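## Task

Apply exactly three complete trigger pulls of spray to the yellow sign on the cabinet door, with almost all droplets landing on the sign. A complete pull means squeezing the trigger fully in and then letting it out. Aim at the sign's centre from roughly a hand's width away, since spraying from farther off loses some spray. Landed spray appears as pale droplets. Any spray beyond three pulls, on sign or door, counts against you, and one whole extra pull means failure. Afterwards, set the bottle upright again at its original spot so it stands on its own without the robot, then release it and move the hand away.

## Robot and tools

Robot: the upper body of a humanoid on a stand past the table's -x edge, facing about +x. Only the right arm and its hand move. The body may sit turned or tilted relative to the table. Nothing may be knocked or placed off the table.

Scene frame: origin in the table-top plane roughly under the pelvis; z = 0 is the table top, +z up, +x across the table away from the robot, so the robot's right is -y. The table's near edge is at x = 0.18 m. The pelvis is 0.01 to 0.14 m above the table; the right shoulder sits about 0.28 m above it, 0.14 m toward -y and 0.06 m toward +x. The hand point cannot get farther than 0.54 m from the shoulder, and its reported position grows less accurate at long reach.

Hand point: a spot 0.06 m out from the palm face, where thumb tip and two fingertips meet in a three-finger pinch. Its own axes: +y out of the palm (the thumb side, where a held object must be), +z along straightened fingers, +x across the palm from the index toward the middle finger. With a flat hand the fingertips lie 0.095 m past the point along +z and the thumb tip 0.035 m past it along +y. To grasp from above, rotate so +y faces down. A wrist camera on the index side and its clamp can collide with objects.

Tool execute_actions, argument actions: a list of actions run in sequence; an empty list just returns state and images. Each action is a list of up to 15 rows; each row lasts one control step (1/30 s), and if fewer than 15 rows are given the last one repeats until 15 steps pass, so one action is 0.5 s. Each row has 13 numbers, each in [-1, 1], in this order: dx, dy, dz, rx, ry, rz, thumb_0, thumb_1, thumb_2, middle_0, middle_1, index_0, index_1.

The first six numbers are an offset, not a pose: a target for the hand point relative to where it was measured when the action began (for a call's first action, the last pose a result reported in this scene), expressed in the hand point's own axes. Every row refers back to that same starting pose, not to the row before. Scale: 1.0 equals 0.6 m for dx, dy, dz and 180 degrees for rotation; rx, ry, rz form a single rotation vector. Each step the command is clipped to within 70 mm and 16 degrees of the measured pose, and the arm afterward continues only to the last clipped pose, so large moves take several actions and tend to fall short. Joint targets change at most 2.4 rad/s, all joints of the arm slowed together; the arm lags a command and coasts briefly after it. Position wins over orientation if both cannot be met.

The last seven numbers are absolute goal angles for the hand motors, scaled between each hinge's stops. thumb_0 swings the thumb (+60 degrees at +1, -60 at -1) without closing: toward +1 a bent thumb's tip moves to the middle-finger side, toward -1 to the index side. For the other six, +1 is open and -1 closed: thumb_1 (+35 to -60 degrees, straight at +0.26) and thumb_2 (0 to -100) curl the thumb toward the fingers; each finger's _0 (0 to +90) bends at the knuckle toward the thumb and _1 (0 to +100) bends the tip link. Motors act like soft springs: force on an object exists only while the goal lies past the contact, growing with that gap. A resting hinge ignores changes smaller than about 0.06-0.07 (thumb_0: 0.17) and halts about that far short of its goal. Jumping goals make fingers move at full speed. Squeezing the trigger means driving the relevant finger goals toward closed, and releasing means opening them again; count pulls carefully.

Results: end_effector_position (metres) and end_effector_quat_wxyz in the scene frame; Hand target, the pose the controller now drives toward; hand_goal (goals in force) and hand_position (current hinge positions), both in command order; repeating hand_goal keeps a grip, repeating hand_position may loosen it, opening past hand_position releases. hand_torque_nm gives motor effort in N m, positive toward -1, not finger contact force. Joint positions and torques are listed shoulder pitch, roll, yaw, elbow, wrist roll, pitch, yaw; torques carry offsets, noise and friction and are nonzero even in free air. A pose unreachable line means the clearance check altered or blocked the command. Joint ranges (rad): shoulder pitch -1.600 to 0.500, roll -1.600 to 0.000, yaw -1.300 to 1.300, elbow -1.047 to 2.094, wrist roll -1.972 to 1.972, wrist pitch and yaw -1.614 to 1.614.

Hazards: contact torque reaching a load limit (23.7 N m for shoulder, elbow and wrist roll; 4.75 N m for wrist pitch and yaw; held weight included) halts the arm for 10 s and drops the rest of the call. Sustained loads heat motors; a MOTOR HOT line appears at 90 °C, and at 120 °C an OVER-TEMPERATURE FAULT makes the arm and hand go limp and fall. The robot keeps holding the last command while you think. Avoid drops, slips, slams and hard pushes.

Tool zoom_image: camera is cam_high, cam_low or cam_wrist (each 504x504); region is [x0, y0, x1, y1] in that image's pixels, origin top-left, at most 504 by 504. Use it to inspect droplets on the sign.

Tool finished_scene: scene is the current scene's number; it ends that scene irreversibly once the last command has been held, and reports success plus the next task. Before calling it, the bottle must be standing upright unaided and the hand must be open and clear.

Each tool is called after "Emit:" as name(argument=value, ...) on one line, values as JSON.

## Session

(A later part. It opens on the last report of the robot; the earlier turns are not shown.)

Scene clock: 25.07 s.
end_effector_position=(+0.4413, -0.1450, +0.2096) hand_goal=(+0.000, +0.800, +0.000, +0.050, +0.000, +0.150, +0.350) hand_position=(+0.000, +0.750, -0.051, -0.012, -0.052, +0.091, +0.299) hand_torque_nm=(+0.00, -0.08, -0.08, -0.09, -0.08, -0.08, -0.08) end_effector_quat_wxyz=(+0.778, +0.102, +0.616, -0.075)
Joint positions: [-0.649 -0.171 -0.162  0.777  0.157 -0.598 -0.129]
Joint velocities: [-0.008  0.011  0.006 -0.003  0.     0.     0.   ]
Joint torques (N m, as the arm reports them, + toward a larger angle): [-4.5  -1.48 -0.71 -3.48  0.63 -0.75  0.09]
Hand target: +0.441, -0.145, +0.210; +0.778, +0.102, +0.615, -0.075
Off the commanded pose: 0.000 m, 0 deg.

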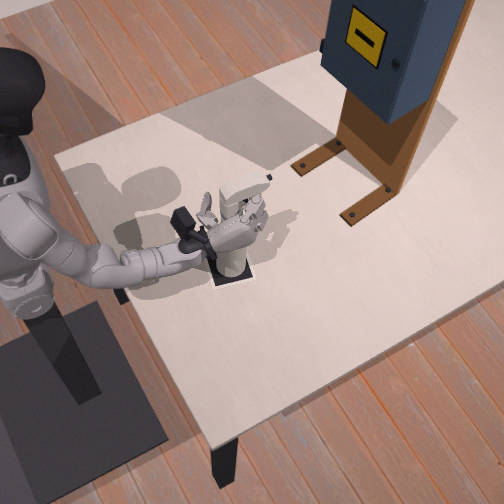

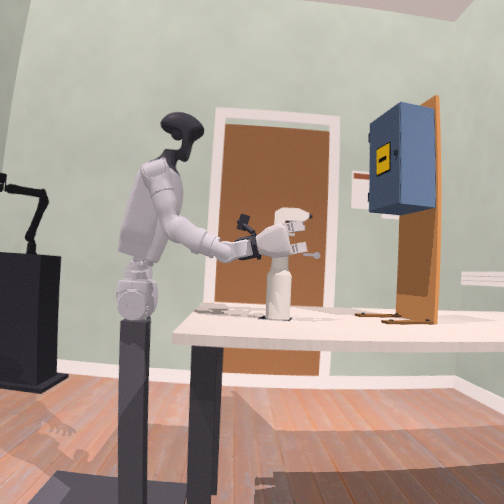

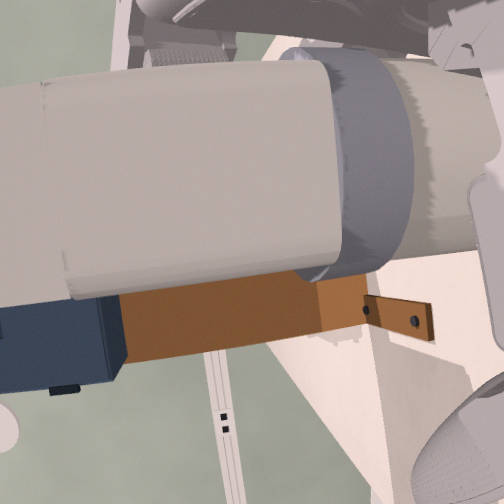

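Emit:
execute_actions(actions=[[[0,0,0,0,0,0,0,0.8,0,0.05,0,0.05,0.28],[0,0,0,0,0,0,0,0.8,0,0.05,0,-0.03,0.2],[0,0,0,0,0,0,0,0.8,0,0.05,0,-0.1,0.15],[0,0,0,0,0,0,0,0.8,0,0.05,0,-0.1,0.15],[-0.002,0,0,0,0,0,0,0.8,0,0.05,0,-0.1,0.15],[-0.004,0,0.001,0,0,0,0,0.8,0,0.05,0,-0.1,0.15],[-0.006,0,0.0015,0,0,0,0,0.8,0,0.05,0,-0.1,0.15],[-0.007,0,0.0015,0,0,0,0,0.8,0,0.05,0,-0.1,0.15]]])

Emit:
zoom_image(camera="cam_low", region=[200, 190, 340, 330])

Emit:
zoom_image(camera="cam_high", region=[150, 150, 330, 330])

Scene clock: 25.90 s.
end_effector_position=(+0.4408, -0.1453, +0.2111) hand_goal=(+0.000, +0.800, +0.000, +0.050, +0.000, -0.100, +0.150) hand_position=(+0.000, +0.750, -0.050, -0.012, -0.052, -0.049, +0.199) hand_torque_nm=(+0.00, -0.08, -0.08, -0.09, -0.08, +0.07, +0.08) end_effector_quat_wxyz=(+0.775, +0.102, +0.619, -0.074)
Joint positions: [-0.633 -0.171 -0.162  0.726  0.157 -0.553 -0.131]
Joint velocities: [-0.005 -0.003  0.005 -0.011  0.008  0.006  0.   ]
Joint torques (N m, as the arm reports them, + toward a larger angle): [-4.55 -1.51 -0.68 -4.06  0.49 -0.8   0.03]
Hand target: +0.441, -0.145, +0.214; +0.778, +0.102, +0.615, -0.075
Off the commanded pose: 0.003 m, 1 deg.

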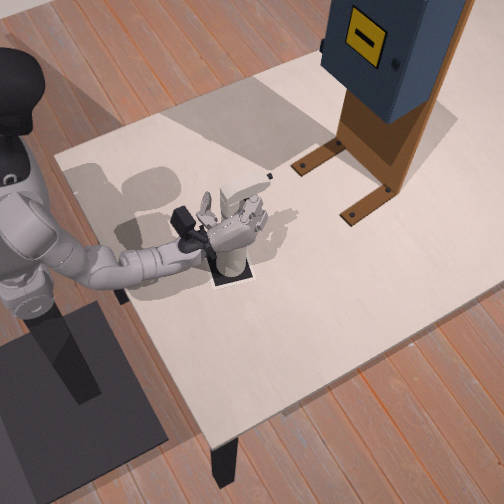

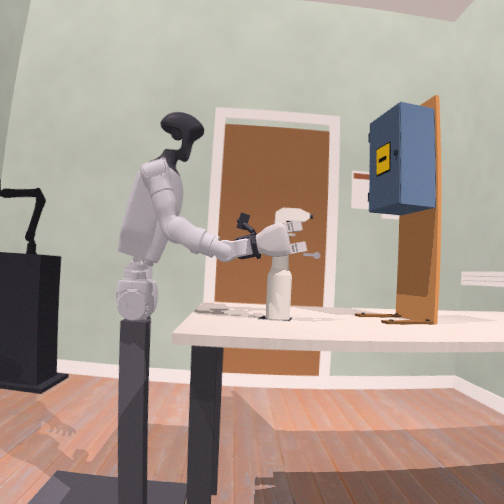

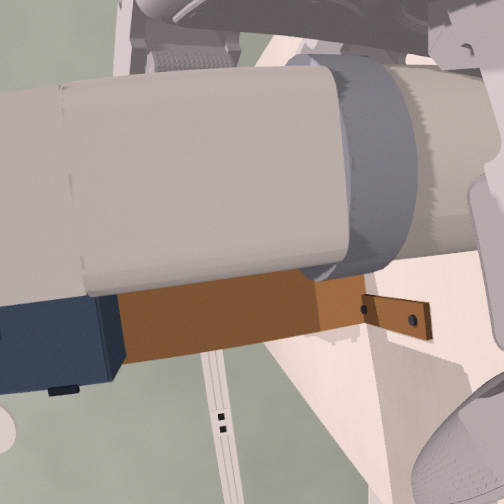

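Region (200, 190, 340, 330) of cam_low's 504x504 image, scaled by 3.600, with more detail than that image has.

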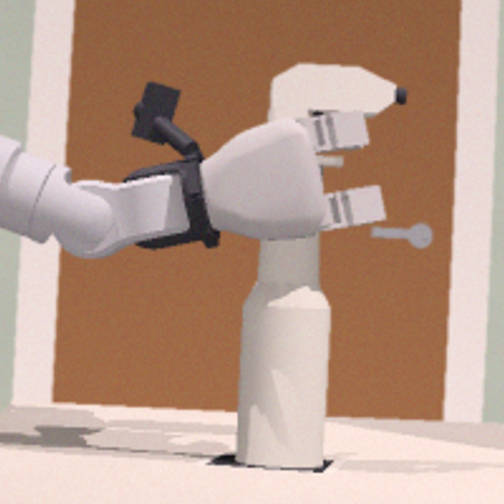

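Region (150, 150, 330, 330) of cam_high's 504x504 image, scaled by 2.800, with more detail than that image has.

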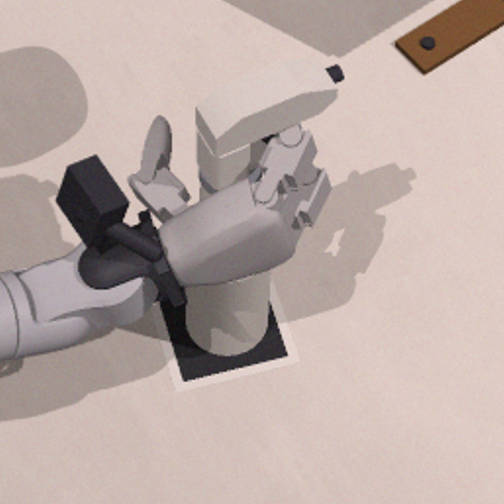

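Emit:
execute_actions(actions=[[[0,0,0,0,0,0,0,0.75,-0.1,-0.05,-0.1,0,0.25],[0,0,0,0,0,0,0,0.7,-0.2,-0.15,-0.2,0,0.25],[0,0,0,0,0,0,0,0.65,-0.3,-0.25,-0.3,0,0.25],[0,0,0,0,0,0,0,0.6,-0.4,-0.35,-0.4,0,0.25],[0,0,0,0,0,0,0,0.55,-0.5,-0.45,-0.5,0,0.25],[0,0,0,0,0,0,0,0.5,-0.6,-0.55,-0.58,0,0.25],[0,0,0,0,0,0,0,0.45,-0.7,-0.63,-0.65,0,0.25],[0,0,0,0,0,0,0,0.4,-0.78,-0.7,-0.72,0,0.25],[0,0,0,0,0,0,0,0.36,-0.85,-0.78,-0.78,0,0.25],[0,0,0,0,0,0,0,0.32,-0.9,-0.85,-0.84,0,0.25],[0,0,0,0,0,0,0,0.28,-0.95,-0.92,-0.9,0,0.25],[0,0,0,0,0,0,0,0.24,-1,-1,-0.95,0,0.25],[0,0,0,0,0,0,0,0.2,-1,-1,-0.95,0,0.25]]])

Emit:
zoom_image(camera="cam_low", region=[200, 190, 340, 330])

Emit:
zoom_image(camera="cam_high", region=[150, 150, 330, 330])

Scene clock: 26.70 s.
end_effector_position=(+0.4407, -0.1454, +0.2105) hand_goal=(+0.000, +0.200, -1.000, -1.000, -0.950, +0.000, +0.250) hand_position=(+0.000, +0.518, -0.847, -0.469, -0.544, -0.050, +0.199) hand_torque_nm=(+0.00, +0.48, +0.24, +0.76, +0.64, -0.07, -0.08) end_effector_quat_wxyz=(+0.774, +0.102, +0.620, -0.075)
Joint positions: [-0.632 -0.171 -0.162  0.726  0.157 -0.552 -0.131]
Joint velocities: [ 0.     0.003 -0.005 -0.006  0.002  0.     0.   ]
Joint torques (N m, as the arm reports them, + toward a larger angle): [-4.52 -1.4  -0.73 -3.55  0.54 -0.78  0.1 ]
Hand target: +0.441, -0.145, +0.211; +0.775, +0.102, +0.619, -0.074
Off the commanded pose: 0.001 m, 0 deg.

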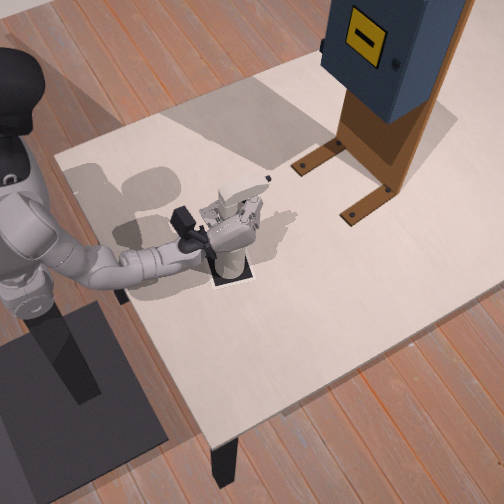

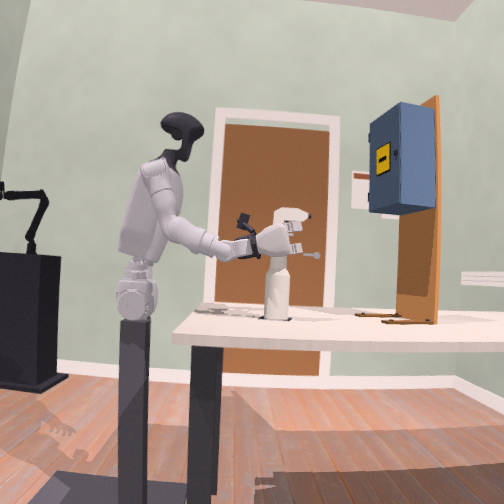

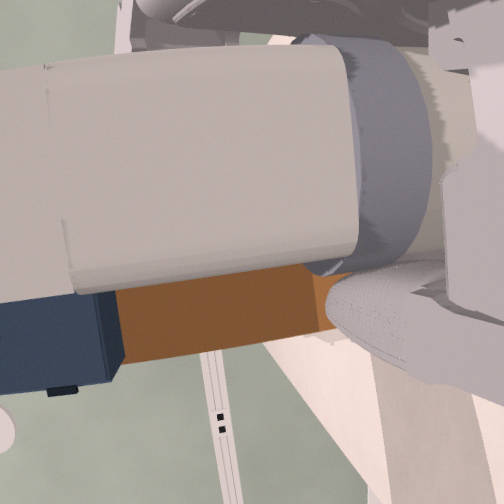

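Region (200, 190, 340, 330) of cam_low's 504x504 image, scaled by 3.600, with more detail than that image has.

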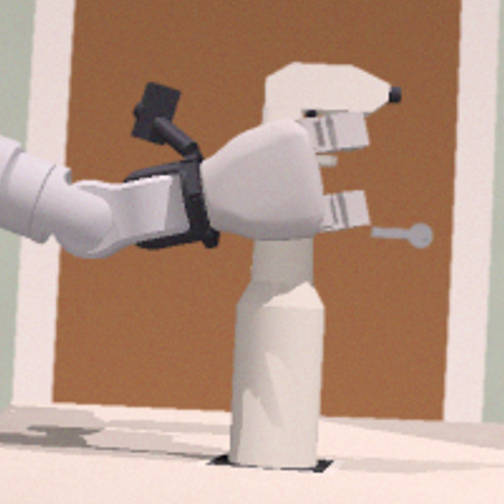

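Region (150, 150, 330, 330) of cam_high's 504x504 image, scaled by 2.800, with more detail than that image has.

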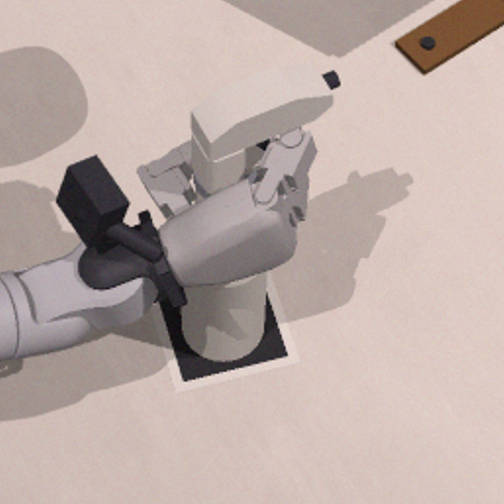

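Emit:
execute_actions(actions=[[[-0.01,0,0.002,0,0,0,0,0.2,-1,-1,-0.95,0,0.25],[-0.022,0.002,0.006,0,0,0,0,0.2,-1,-1,-0.95,0,0.25],[-0.038,0.008,0.014,-0.002,0,0,0,0.2,-1,-1,-0.95,0,0.25],[-0.056,0.016,0.026,-0.004,0,0.001,0,0.2,-1,-1,-0.95,0,0.25],[-0.075,0.026,0.04,-0.006,0,0.001,0,0.2,-1,-1,-0.95,0,0.25],[-0.095,0.037,0.056,-0.008,0,0.002,0,0.2,-1,-1,-0.95,0,0.25],[-0.115,0.048,0.072,-0.01,0,0.002,0,0.2,-1,-1,-0.95,0,0.25],[-0.135,0.059,0.088,-0.012,0.001,0.003,0,0.2,-1,-1,-0.95,0,0.25],[-0.155,0.07,0.104,-0.014,0.001,0.003,0,0.2,-1,-1,-0.95,0,0.25],[-0.175,0.081,0.12,-0.016,0.001,0.004,0,0.2,-1,-1,-0.95,0,0.25],[-0.195,0.092,0.136,-0.018,0.001,0.004,0,0.2,-1,-1,-0.95,0,0.25],[-0.212,0.103,0.152,-0.02,0.001,0.004,0,0.2,-1,-1,-0.95,0,0.25],[-0.228,0.114,0.167,-0.022,0.002,0.005,0,0.2,-1,-1,-0.95,0,0.25],[-0.242,0.124,0.18,-0.024,0.002,0.005,0,0.2,-1,-1,-0.95,0,0.25],[-0.254,0.132,0.19,-0.026,0.002,0.006,0,0.2,-1,-1,-0.95,0,0.25]]])

Emit:
execute_actions(actions=[])

Scene clock: 28.07 s.
end_effector_position=(+0.4890, -0.1062, +0.3499) hand_goal=(+0.000, +0.200, -1.000, -1.000, -0.950, +0.000, +0.250) hand_position=(+0.000, +0.517, -0.847, -0.469, -0.544, -0.050, +0.199) hand_torque_nm=(+0.00, +0.48, +0.24, +0.76, +0.64, -0.07, -0.08) end_effector_quat_wxyz=(+0.792, +0.079, +0.604, -0.041)
Joint positions: [-0.932 -0.22  -0.128  0.309  0.176  0.104 -0.216]
Joint velocities: [-1.729 -0.152  0.032  0.156  0.035  1.644 -0.275]
Joint torques (N m, as the arm reports them, + toward a larger angle): [-6.98 -1.7  -0.88 -4.11  0.78 -0.87  0.05]
Hand target: +0.506, -0.092, +0.386; +0.786, +0.073, +0.613, -0.036
Off the commanded pose: 0.060 m, 3 deg; position clipped at the last step of the last action.

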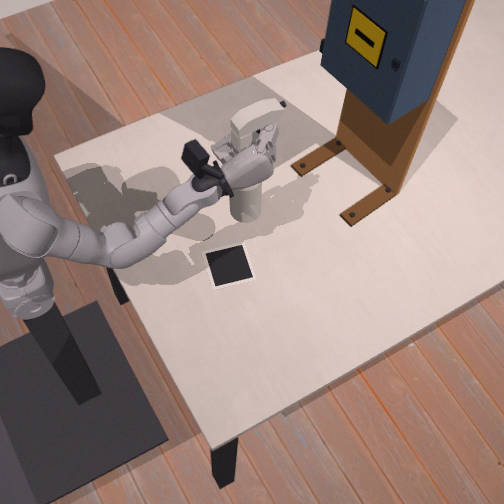

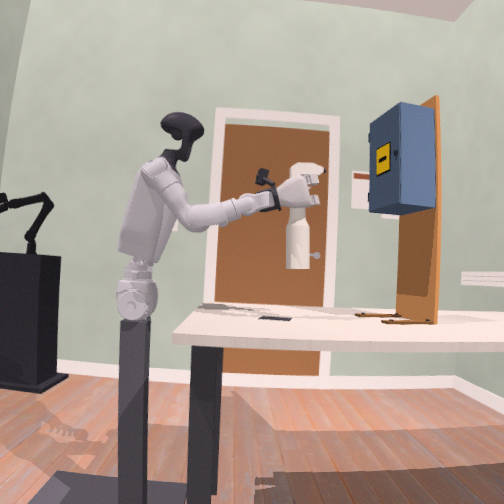

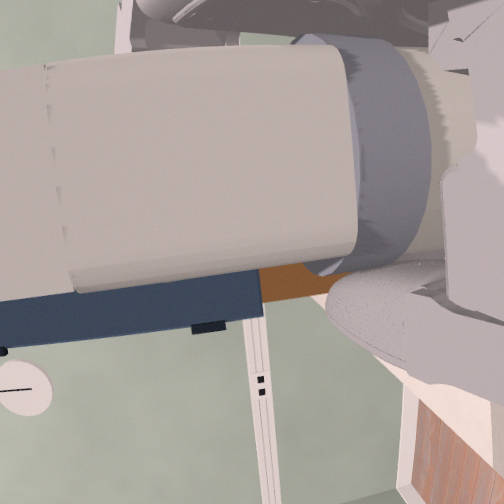

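Scene clock: 28.07 s.
end_effector_position=(+0.4890, -0.1062, +0.3499) hand_goal=(+0.000, +0.200, -1.000, -1.000, -0.950, +0.000, +0.250) hand_position=(+0.000, +0.517, -0.847, -0.469, -0.544, -0.050, +0.199) hand_torque_nm=(+0.00, +0.48, +0.24, +0.76, +0.64, -0.07, -0.08) end_effector_quat_wxyz=(+0.792, +0.079, +0.604, -0.041)
Joint positions: [-0.932 -0.22  -0.128  0.309  0.176  0.104 -0.216]
Joint velocities: [-1.729 -0.152  0.032  0.156  0.035  1.644 -0.275]
Joint torques (N m, as the arm reports them, + toward a larger angle): [-6.98 -1.7  -0.88 -4.11  0.78 -0.87  0.05]
Hand target: +0.506, -0.092, +0.386; +0.786, +0.073, +0.613, -0.036
Off the commanded pose: 0.060 m, 3 deg; position clipped at the last step of the last action.

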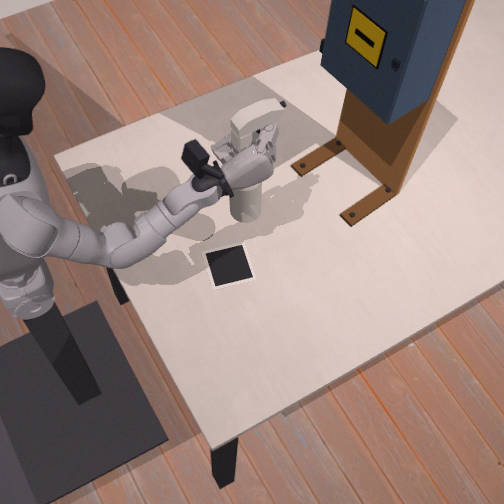

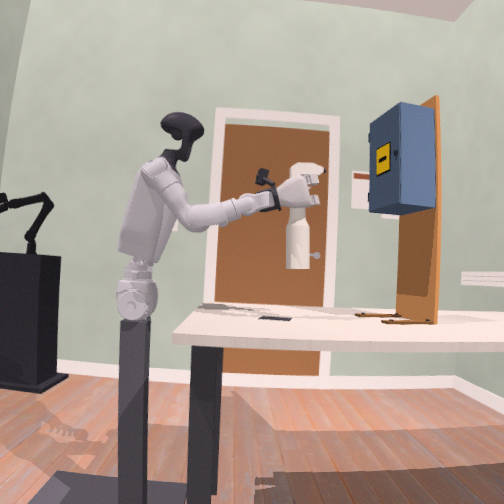

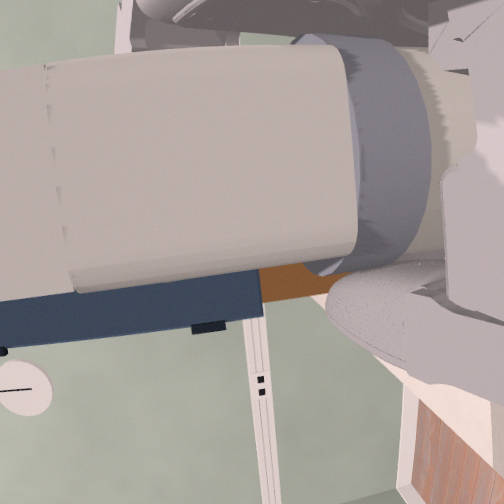

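Emit:
execute_actions(actions=[[[-0.05,0.033,0.045,0,0.008,0,0,0.2,-1,-1,-0.95,0,0.25],[-0.05,0.034,0.055,0,0.009,0,0,0.2,-1,-1,-0.95,0,0.25],[-0.05,0.035,0.066,0,0.01,0,0,0.2,-1,-1,-0.95,0,0.25],[-0.049,0.036,0.077,0,0.012,0,0,0.2,-1,-1,-0.95,0,0.25],[-0.049,0.037,0.088,0,0.013,0,0,0.2,-1,-1,-0.95,0,0.25],[-0.049,0.038,0.098,0,0.014,0,0,0.2,-1,-1,-0.95,0,0.25],[-0.048,0.039,0.107,0,0.015,0,0,0.2,-1,-1,-0.95,0,0.25],[-0.048,0.04,0.114,0,0.016,0,0,0.2,-1,-1,-0.95,0,0.25],[-0.048,0.041,0.119,0,0.017,0,0,0.2,-1,-1,-0.95,0,0.25]]])

Emit:
zoom_image(camera="cam_high", region=[230, 0, 410, 180])

Emit:
zoom_image(camera="cam_low", region=[280, 120, 420, 260])

Scene clock: 29.03 s.
end_effector_position=(+0.5481, -0.0866, +0.4005) hand_goal=(+0.000, +0.200, -1.000, -1.000, -0.950, +0.000, +0.250) hand_position=(+0.000, +0.517, -0.847, -0.469, -0.544, -0.050, +0.199) hand_torque_nm=(+0.00, +0.48, +0.24, +0.76, +0.64, -0.07, -0.08) end_effector_quat_wxyz=(+0.771, +0.080, +0.630, -0.042)
Joint positions: [-1.431 -0.251 -0.15   0.95   0.153  0.026 -0.221]
Joint velocities: [-0.388 -0.063 -0.04   1.092 -0.015 -0.799  0.222]
Joint torques (N m, as the arm reports them, + toward a larger angle): [-7.61 -2.06 -0.88 -3.76  0.48 -0.98  0.17]
Hand target: +0.550, -0.088, +0.397; +0.772, +0.077, +0.630, -0.042
Off the commanded pose: 0.010 m, 1 deg.

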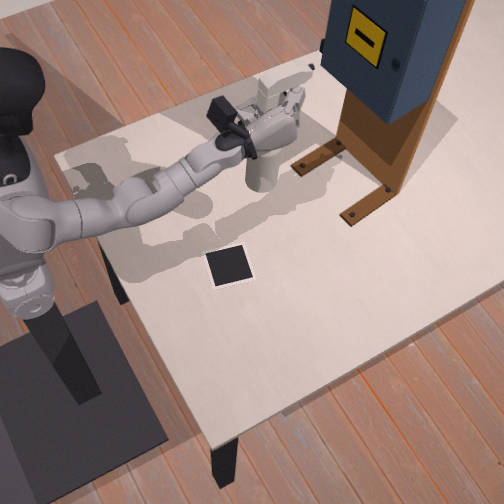

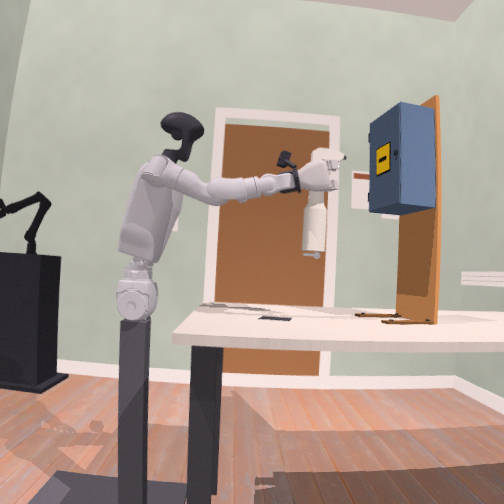

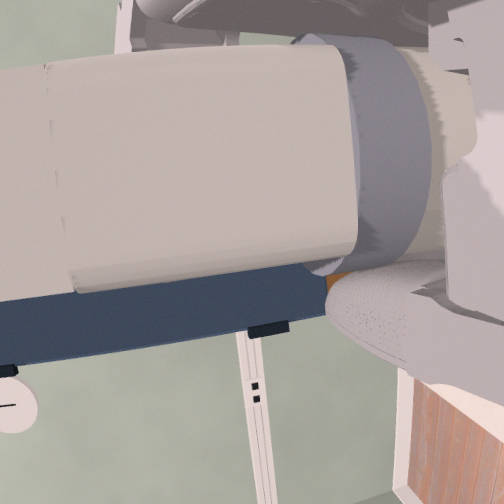

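Region (230, 0, 410, 180) of cam_high's 504x504 image, scaled by 2.800, with more detail than that image has.

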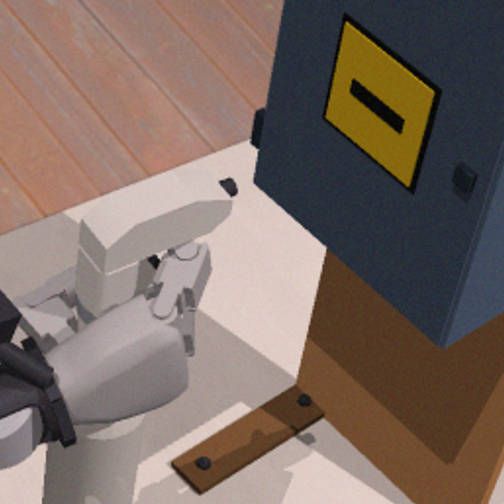

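Region (280, 120, 420, 260) of cam_low's 504x504 image, scaled by 3.600, with more detail than that image has.

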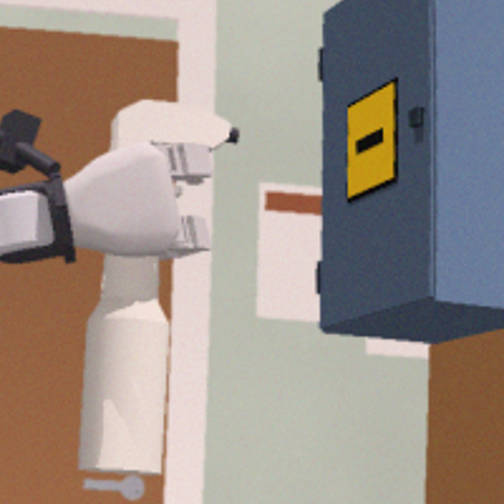

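Emit:
execute_actions(actions=[[[0.003,0.003,0.008,-0.007,0,0,0,0.2,-1,-1,-0.95,0,0.25],[0.003,0.006,0.0155,-0.014,-0.003,0,0,0.2,-1,-1,-0.95,0,0.25]]])

Emit:
zoom_image(camera="cam_high", region=[230, 0, 410, 180])

Emit:
zoom_image(camera="cam_low", region=[280, 120, 420, 260])

Scene clock: 29.83 s.
end_effector_position=(+0.5563, -0.0821, +0.4008) hand_goal=(+0.000, +0.200, -1.000, -1.000, -0.950, +0.000, +0.250) hand_position=(+0.000, +0.517, -0.847, -0.469, -0.544, -0.050, +0.199) hand_torque_nm=(+0.00, +0.48, +0.24, +0.76, +0.64, -0.07, -0.08) end_effector_quat_wxyz=(+0.768, +0.070, +0.635, -0.040)
Joint positions: [-1.591 -0.267 -0.164  1.311  0.133 -0.162 -0.179]
Joint velocities: [ 0.017  0.003 -0.015  0.009 -0.028  0.    -0.015]
Joint torques (N m, as the arm reports them, + toward a larger angle): [-8.22 -2.05 -0.7  -4.19  0.52 -0.96  0.01]
Hand target: +0.557, -0.083, +0.401; +0.768, +0.071, +0.635, -0.042
Off the commanded pose: 0.003 m, 2 deg.
joint sent to its limit — the command would take joint 1 (shoulder pitch) past its lower limit, so that joint was sent only as far as its limit.

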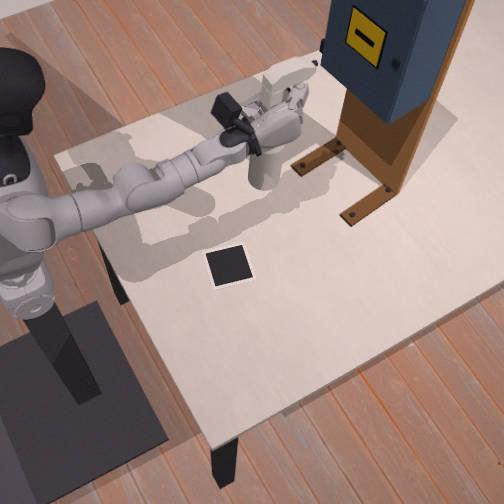

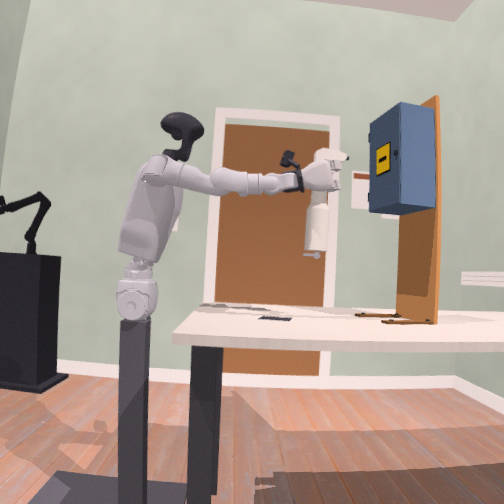

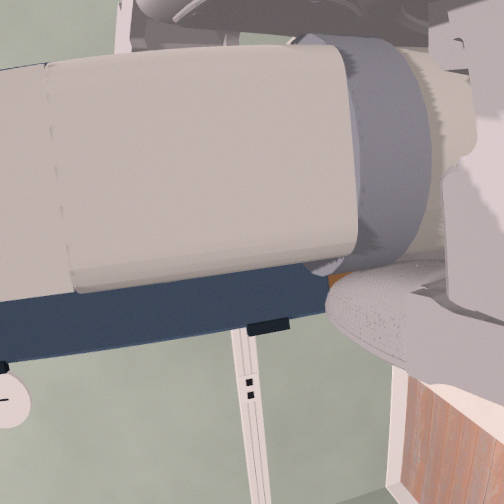

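Region (230, 0, 410, 180) of cam_high's 504x504 image, scaled by 2.800, with more detail than that image has.

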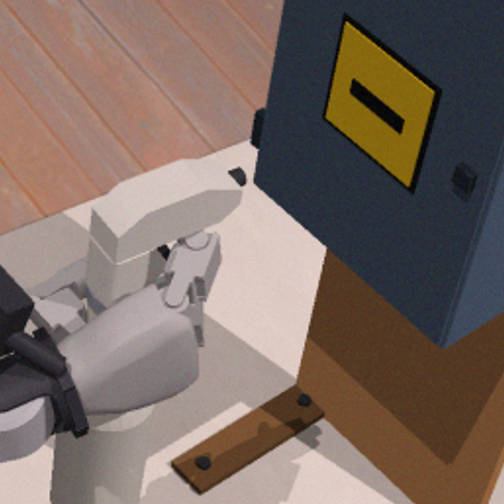

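Region (280, 120, 420, 260) of cam_low's 504x504 image, scaled by 3.600, with more detail than that image has.

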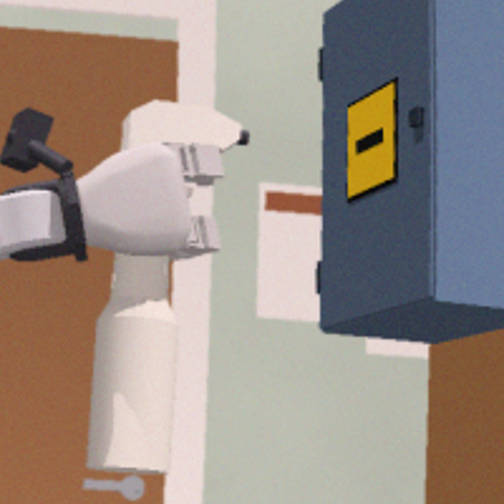

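Emit:
execute_actions(actions=[[[-0.003,0,-0.001,0,-0.004,0,0,0.2,-1,-1,-0.95,0,0.25],[-0.006,0,-0.002,0,-0.008,0,0,0.2,-1,-1,-0.95,-0.05,0.2]],[[0,0,0,0,0,0,0,0.2,-1,-1,-0.95,-0.1,0.17],[0,0,0,0,0,0,0,0.2,-1,-1,-0.95,-0.15,0.13],[0,0,0,0,0,0,0,0.2,-1,-1,-0.95,-0.2,0.1],[0,0,0,0,0,0,0,0.2,-1,-1,-0.95,-0.25,0.06],[0,0,0,0,0,0,0,0.2,-1,-1,-0.95,-0.3,0.03],[0,0,0,0,0,0,0,0.2,-1,-1,-0.95,-0.35,0],[0,0,0,0,0,0,0,0.2,-1,-1,-0.95,-0.4,-0.04],[0,0,0,0,0,0,0,0.2,-1,-1,-0.95,-0.45,-0.08],[0,0,0,0,0,0,0,0.2,-1,-1,-0.95,-0.5,-0.11]]])

Emit:
zoom_image(camera="cam_high", region=[230, 0, 410, 180])

Emit:
zoom_image(camera="cam_low", region=[280, 120, 420, 260])

Scene clock: 31.13 s.
end_effector_position=(+0.5545, -0.0830, +0.4053) hand_goal=(+0.000, +0.200, -1.000, -1.000, -0.950, -0.500, -0.110) hand_position=(+0.000, +0.517, -0.847, -0.470, -0.544, -0.217, -0.056) hand_torque_nm=(+0.00, +0.48, +0.24, +0.76, +0.64, +0.40, +0.08) end_effector_quat_wxyz=(+0.777, +0.071, +0.624, -0.040)
Joint positions: [-1.562 -0.264 -0.164  1.243  0.132 -0.151 -0.182]
Joint velocities: [-0.009 -0.015 -0.002 -0.005  0.003  0.     0.   ]
Joint torques (N m, as the arm reports them, + toward a larger angle): [-8.1  -1.97 -0.51 -4.29  0.56 -0.96  0.09]
Hand target: +0.554, -0.083, +0.405; +0.777, +0.071, +0.624, -0.039
Off the commanded pose: 0.000 m, 0 deg.

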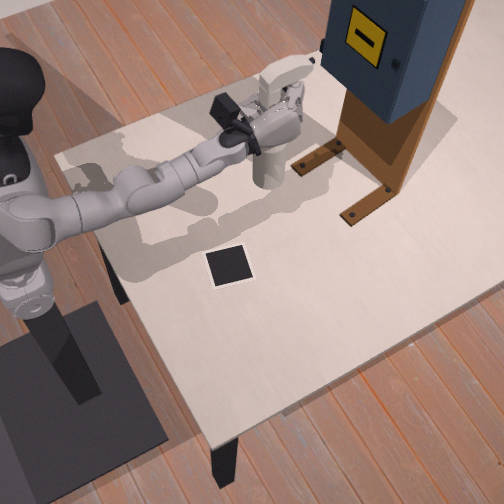

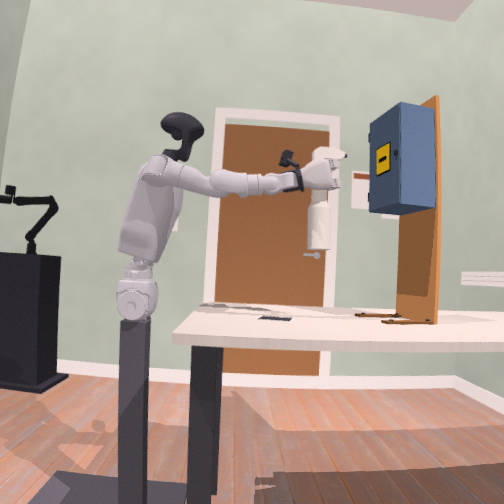

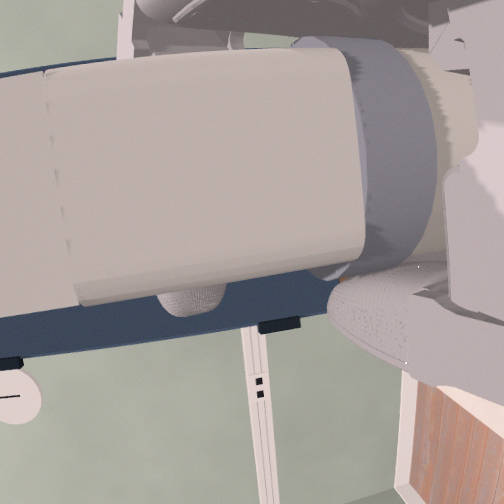

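Region (230, 0, 410, 180) of cam_high's 504x504 image, scaled by 2.800, with more detail than that image has.

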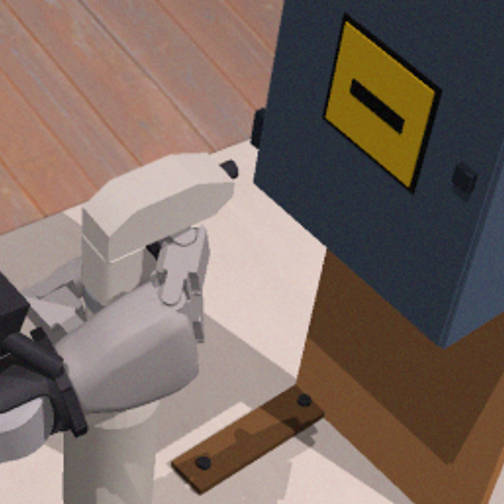

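Region (280, 120, 420, 260) of cam_low's 504x504 image, scaled by 3.600, with more detail than that image has.

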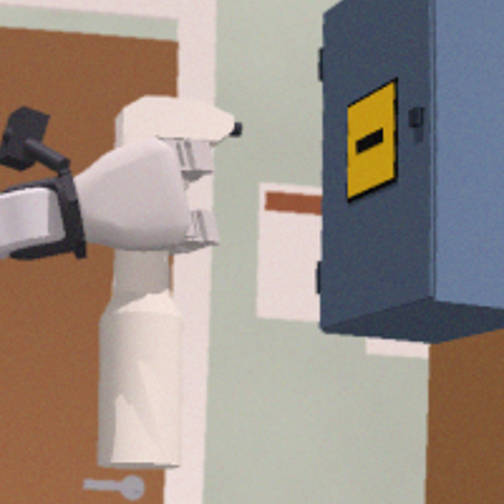

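Emit:
execute_actions(actions=[[[0.003,0,0.001,0,0.003,0,0,0.2,-1,-1,-0.95,-0.5,-0.11],[0.005,0,0.002,0,0.006,0,0,0.2,-1,-1,-0.95,-0.5,-0.11],[0.005,0,0.002,0,0.006,0,0,0.2,-1,-1,-0.95,-0.5,-0.11],[0.005,0,0.002,0,0.006,0,0,0.2,-1,-1,-0.95,-0.5,-0.11],[0.005,0,0.002,0,0.006,0,0,0.2,-1,-1,-0.95,-0.5,-0.11],[0.005,0,0.002,0,0.006,0,0,0.2,-1,-1,-0.95,-0.5,-0.11],[0.005,0,0.002,0,0.006,0,0,0.2,-1,-1,-0.95,-0.54,-0.15],[0.005,0,0.002,0,0.006,0,0,0.2,-1,-1,-0.95,-0.58,-0.2],[0.005,0,0.002,0,0.006,0,0,0.2,-1,-1,-0.95,-0.62,-0.25],[0.005,0,0.002,0,0.006,0,0,0.2,-1,-1,-0.95,-0.66,-0.3],[0.005,0,0.002,0,0.006,0,0,0.2,-1,-1,-0.95,-0.7,-0.33]]])

Emit:
zoom_image(camera="cam_high", region=[230, 0, 410, 180])

Emit:
zoom_image(camera="cam_low", region=[280, 120, 420, 260])

Scene clock: 31.93 s.
end_effector_position=(+0.5561, -0.0821, +0.4015) hand_goal=(+0.000, +0.200, -1.000, -1.000, -0.950, -0.700, -0.330) hand_position=(+0.000, +0.517, -0.847, -0.470, -0.544, -0.396, -0.212) hand_torque_nm=(+0.00, +0.48, +0.24, +0.76, +0.64, +0.43, +0.19) end_effector_quat_wxyz=(+0.770, +0.071, +0.633, -0.040)
Joint positions: [-1.589 -0.266 -0.165  1.309  0.132 -0.167 -0.18 ]
Joint velocities: [-0.002 -0.002 -0.008 -0.008 -0.003 -0.002  0.   ]
Joint torques (N m, as the arm reports them, + toward a larger angle): [-8.21 -2.16 -0.65 -4.18  0.57 -1.05  0.13]
Hand target: +0.556, -0.083, +0.403; +0.771, +0.071, +0.632, -0.040
Off the commanded pose: 0.002 m, 0 deg.
joint sent to its limit — the command would take joint 1 (shoulder pitch) past its lower limit, so that joint was sent only as far as its limit.

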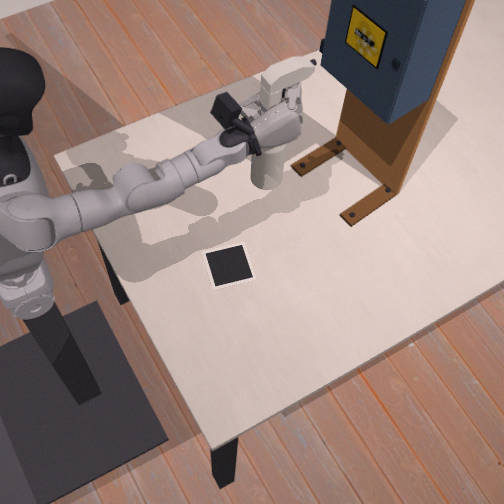

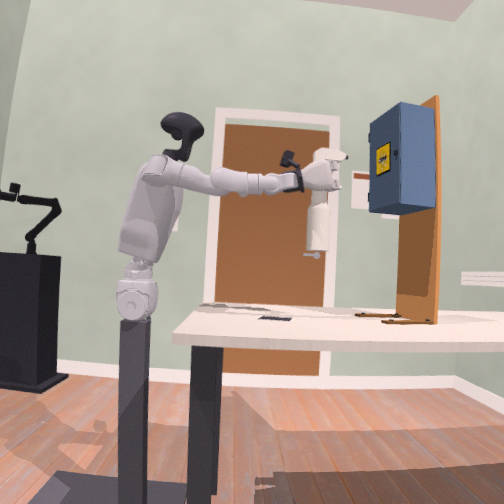

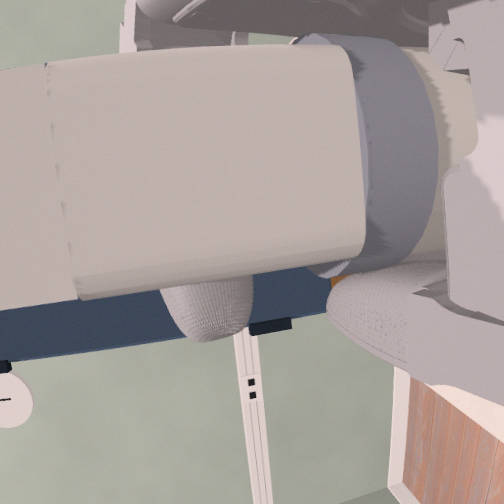

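Region (230, 0, 410, 180) of cam_high's 504x504 image, scaled by 2.800, with more detail than that image has.

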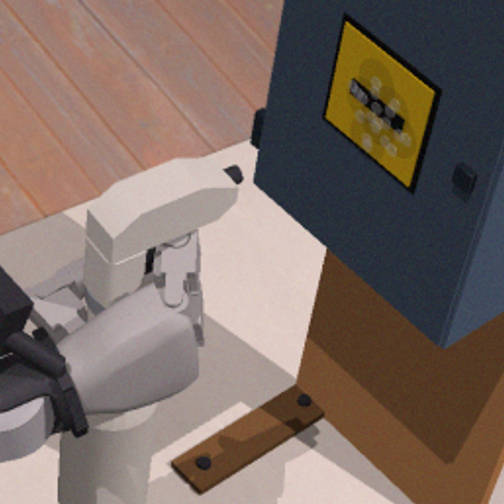

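Region (280, 120, 420, 260) of cam_low's 504x504 image, scaled by 3.600, with more detail than that image has.

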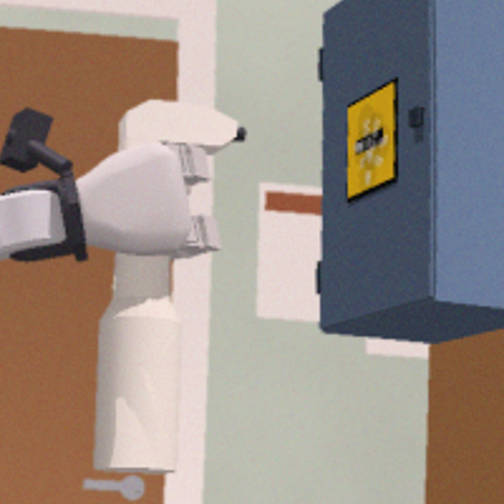

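Spray is centred. Complete the pull.

Emit:
execute_actions(actions=[[[0,0,0,0,0,0,0,0.2,-1,-1,-0.95,-0.75,-0.37],[0,0,0,0,0,0,0,0.2,-1,-1,-0.95,-0.8,-0.42],[0,0,0,0,0,0,0,0.2,-1,-1,-0.95,-0.85,-0.46],[0,0,0,0,0,0,0,0.2,-1,-1,-0.95,-0.9,-0.5],[0,0,0,0,0,0,0,0.2,-1,-1,-0.95,-0.95,-0.55],[0,0,0,0,0,0,0,0.2,-1,-1,-0.95,-1,-0.6]]])

Emit:
zoom_image(camera="cam_high", region=[230, 0, 410, 180])

Scene clock: 32.60 s.
end_effector_position=(+0.5561, -0.0821, +0.4015) hand_goal=(+0.000, +0.200, -1.000, -1.000, -0.950, -1.000, -0.600) hand_position=(+0.000, +0.517, -0.847, -0.470, -0.547, -0.412, -0.281) hand_torque_nm=(+0.00, +0.48, +0.24, +0.76, +0.64, +0.76, +0.51) end_effector_quat_wxyz=(+0.770, +0.071, +0.633, -0.040)
Joint positions: [-1.589 -0.266 -0.165  1.309  0.132 -0.167 -0.18 ]
Joint velocities: [ 0.003  0.002  0.008 -0.006 -0.002  0.     0.   ]
Joint torques (N m, as the arm reports them, + toward a larger angle): [-8.09 -1.96 -0.47 -4.35  0.62 -0.97  0.09]
Hand target: +0.556, -0.082, +0.401; +0.770, +0.071, +0.633, -0.040
Off the commanded pose: 0.000 m, 0 deg.

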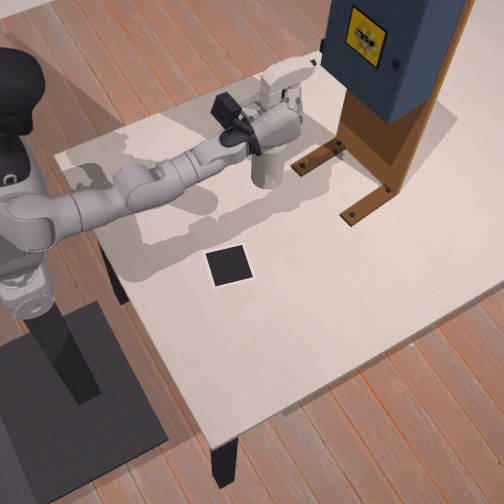

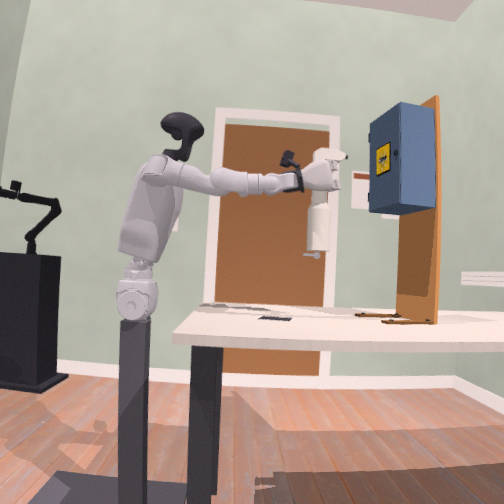

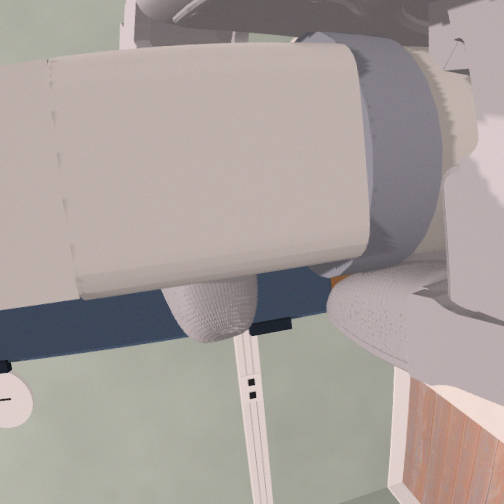

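Region (230, 0, 410, 180) of cam_high's 504x504 image, scaled by 2.800, with more detail than that image has.

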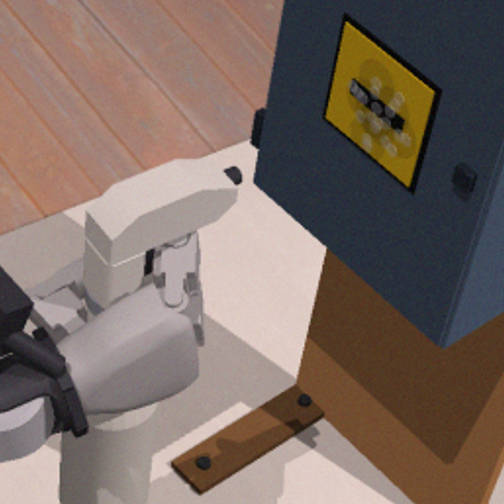

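Emit:
zoom_image(camera="cam_high", region=[255, 55, 325, 125])

Emit:
zoom_image(camera="cam_high", region=[335, 0, 400, 75])

Region (255, 55, 325, 125) of cam_high's 504x504 image, scaled by 7.200, with more detail than that image has.

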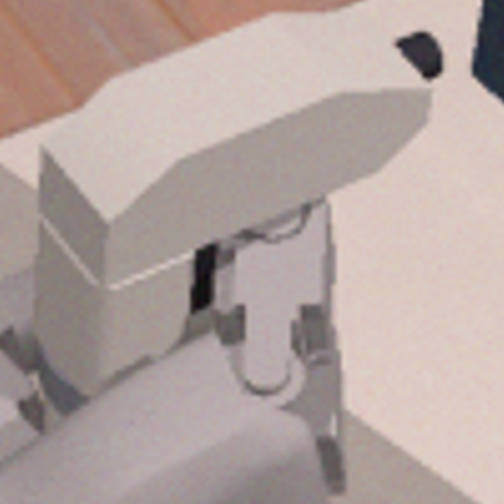

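Region (335, 0, 400, 75) of cam_high's 504x504 image, scaled by 6.720, with more detail than that image has; it fills the left 437 columns of this view, and the rest is white.

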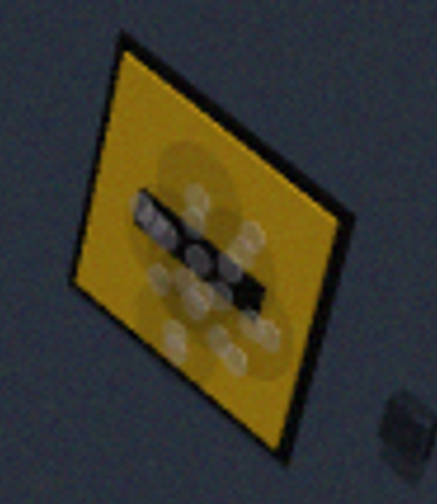

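Emit:
execute_actions(actions=[[[0,0,0,0,0,0,0,0.2,-1,-1,-0.95,-0.85,-0.5],[0,0,0,0,0,0,0,0.2,-1,-1,-0.95,-0.7,-0.4],[0,0,0,0,0,0,0,0.2,-1,-1,-0.95,-0.58,-0.3],[0,0,0,0,0,0,0,0.2,-1,-1,-0.95,-0.46,-0.2],[0,0,0,0,0,0,0,0.2,-1,-1,-0.95,-0.36,-0.1],[0,0,0,0,0,0,0,0.2,-1,-1,-0.95,-0.26,0],[0,0,0,0,0,0,0,0.2,-1,-1,-0.95,-0.17,0.08],[0,0,0,0,0,0,0,0.2,-1,-1,-0.95,-0.08,0.16],[0,0,0,0,0,0,0,0.2,-1,-1,-0.95,0,0.25]]])

Emit:
zoom_image(camera="cam_high", region=[230, 0, 410, 180])

Scene clock: 33.37 s.
end_effector_position=(+0.5561, -0.0821, +0.4015) hand_goal=(+0.000, +0.200, -1.000, -1.000, -0.950, +0.000, +0.250) hand_position=(+0.000, +0.517, -0.847, -0.470, -0.547, -0.063, +0.191) hand_torque_nm=(+0.00, +0.48, +0.24, +0.76, +0.64, -0.09, -0.08) end_effector_quat_wxyz=(+0.770, +0.071, +0.633, -0.040)
Joint positions: [-1.589 -0.266 -0.165  1.309  0.132 -0.167 -0.18 ]
Joint velocities: [0.009 0.    0.    0.003 0.    0.    0.   ]
Joint torques (N m, as the arm reports them, + toward a larger angle): [-8.1  -2.   -0.47 -4.27  0.54 -0.97  0.08]
Hand target: +0.556, -0.082, +0.401; +0.770, +0.071, +0.633, -0.040
Off the commanded pose: 0.000 m, 0 deg.

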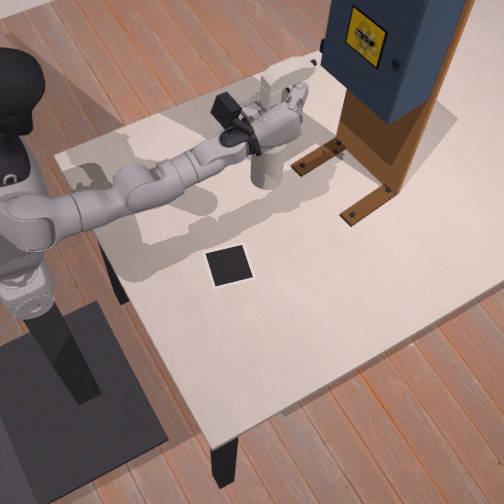

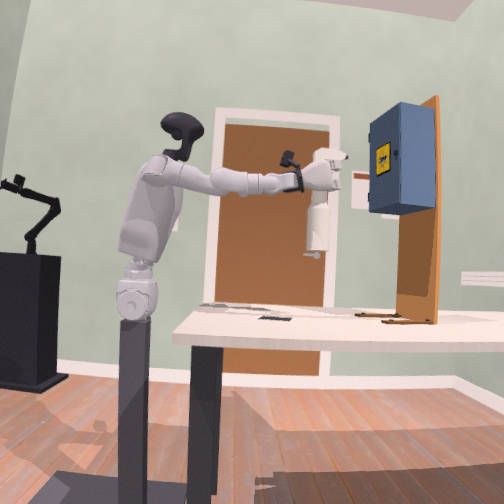

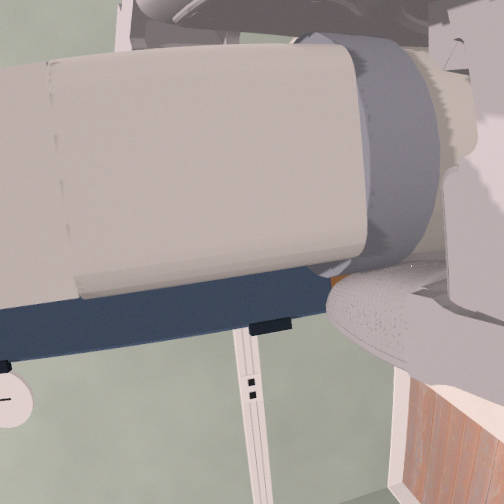

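Region (230, 0, 410, 180) of cam_high's 504x504 image, scaled by 2.800, with more detail than that image has.

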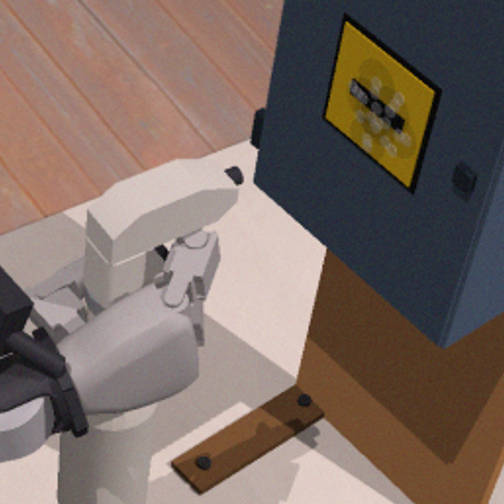

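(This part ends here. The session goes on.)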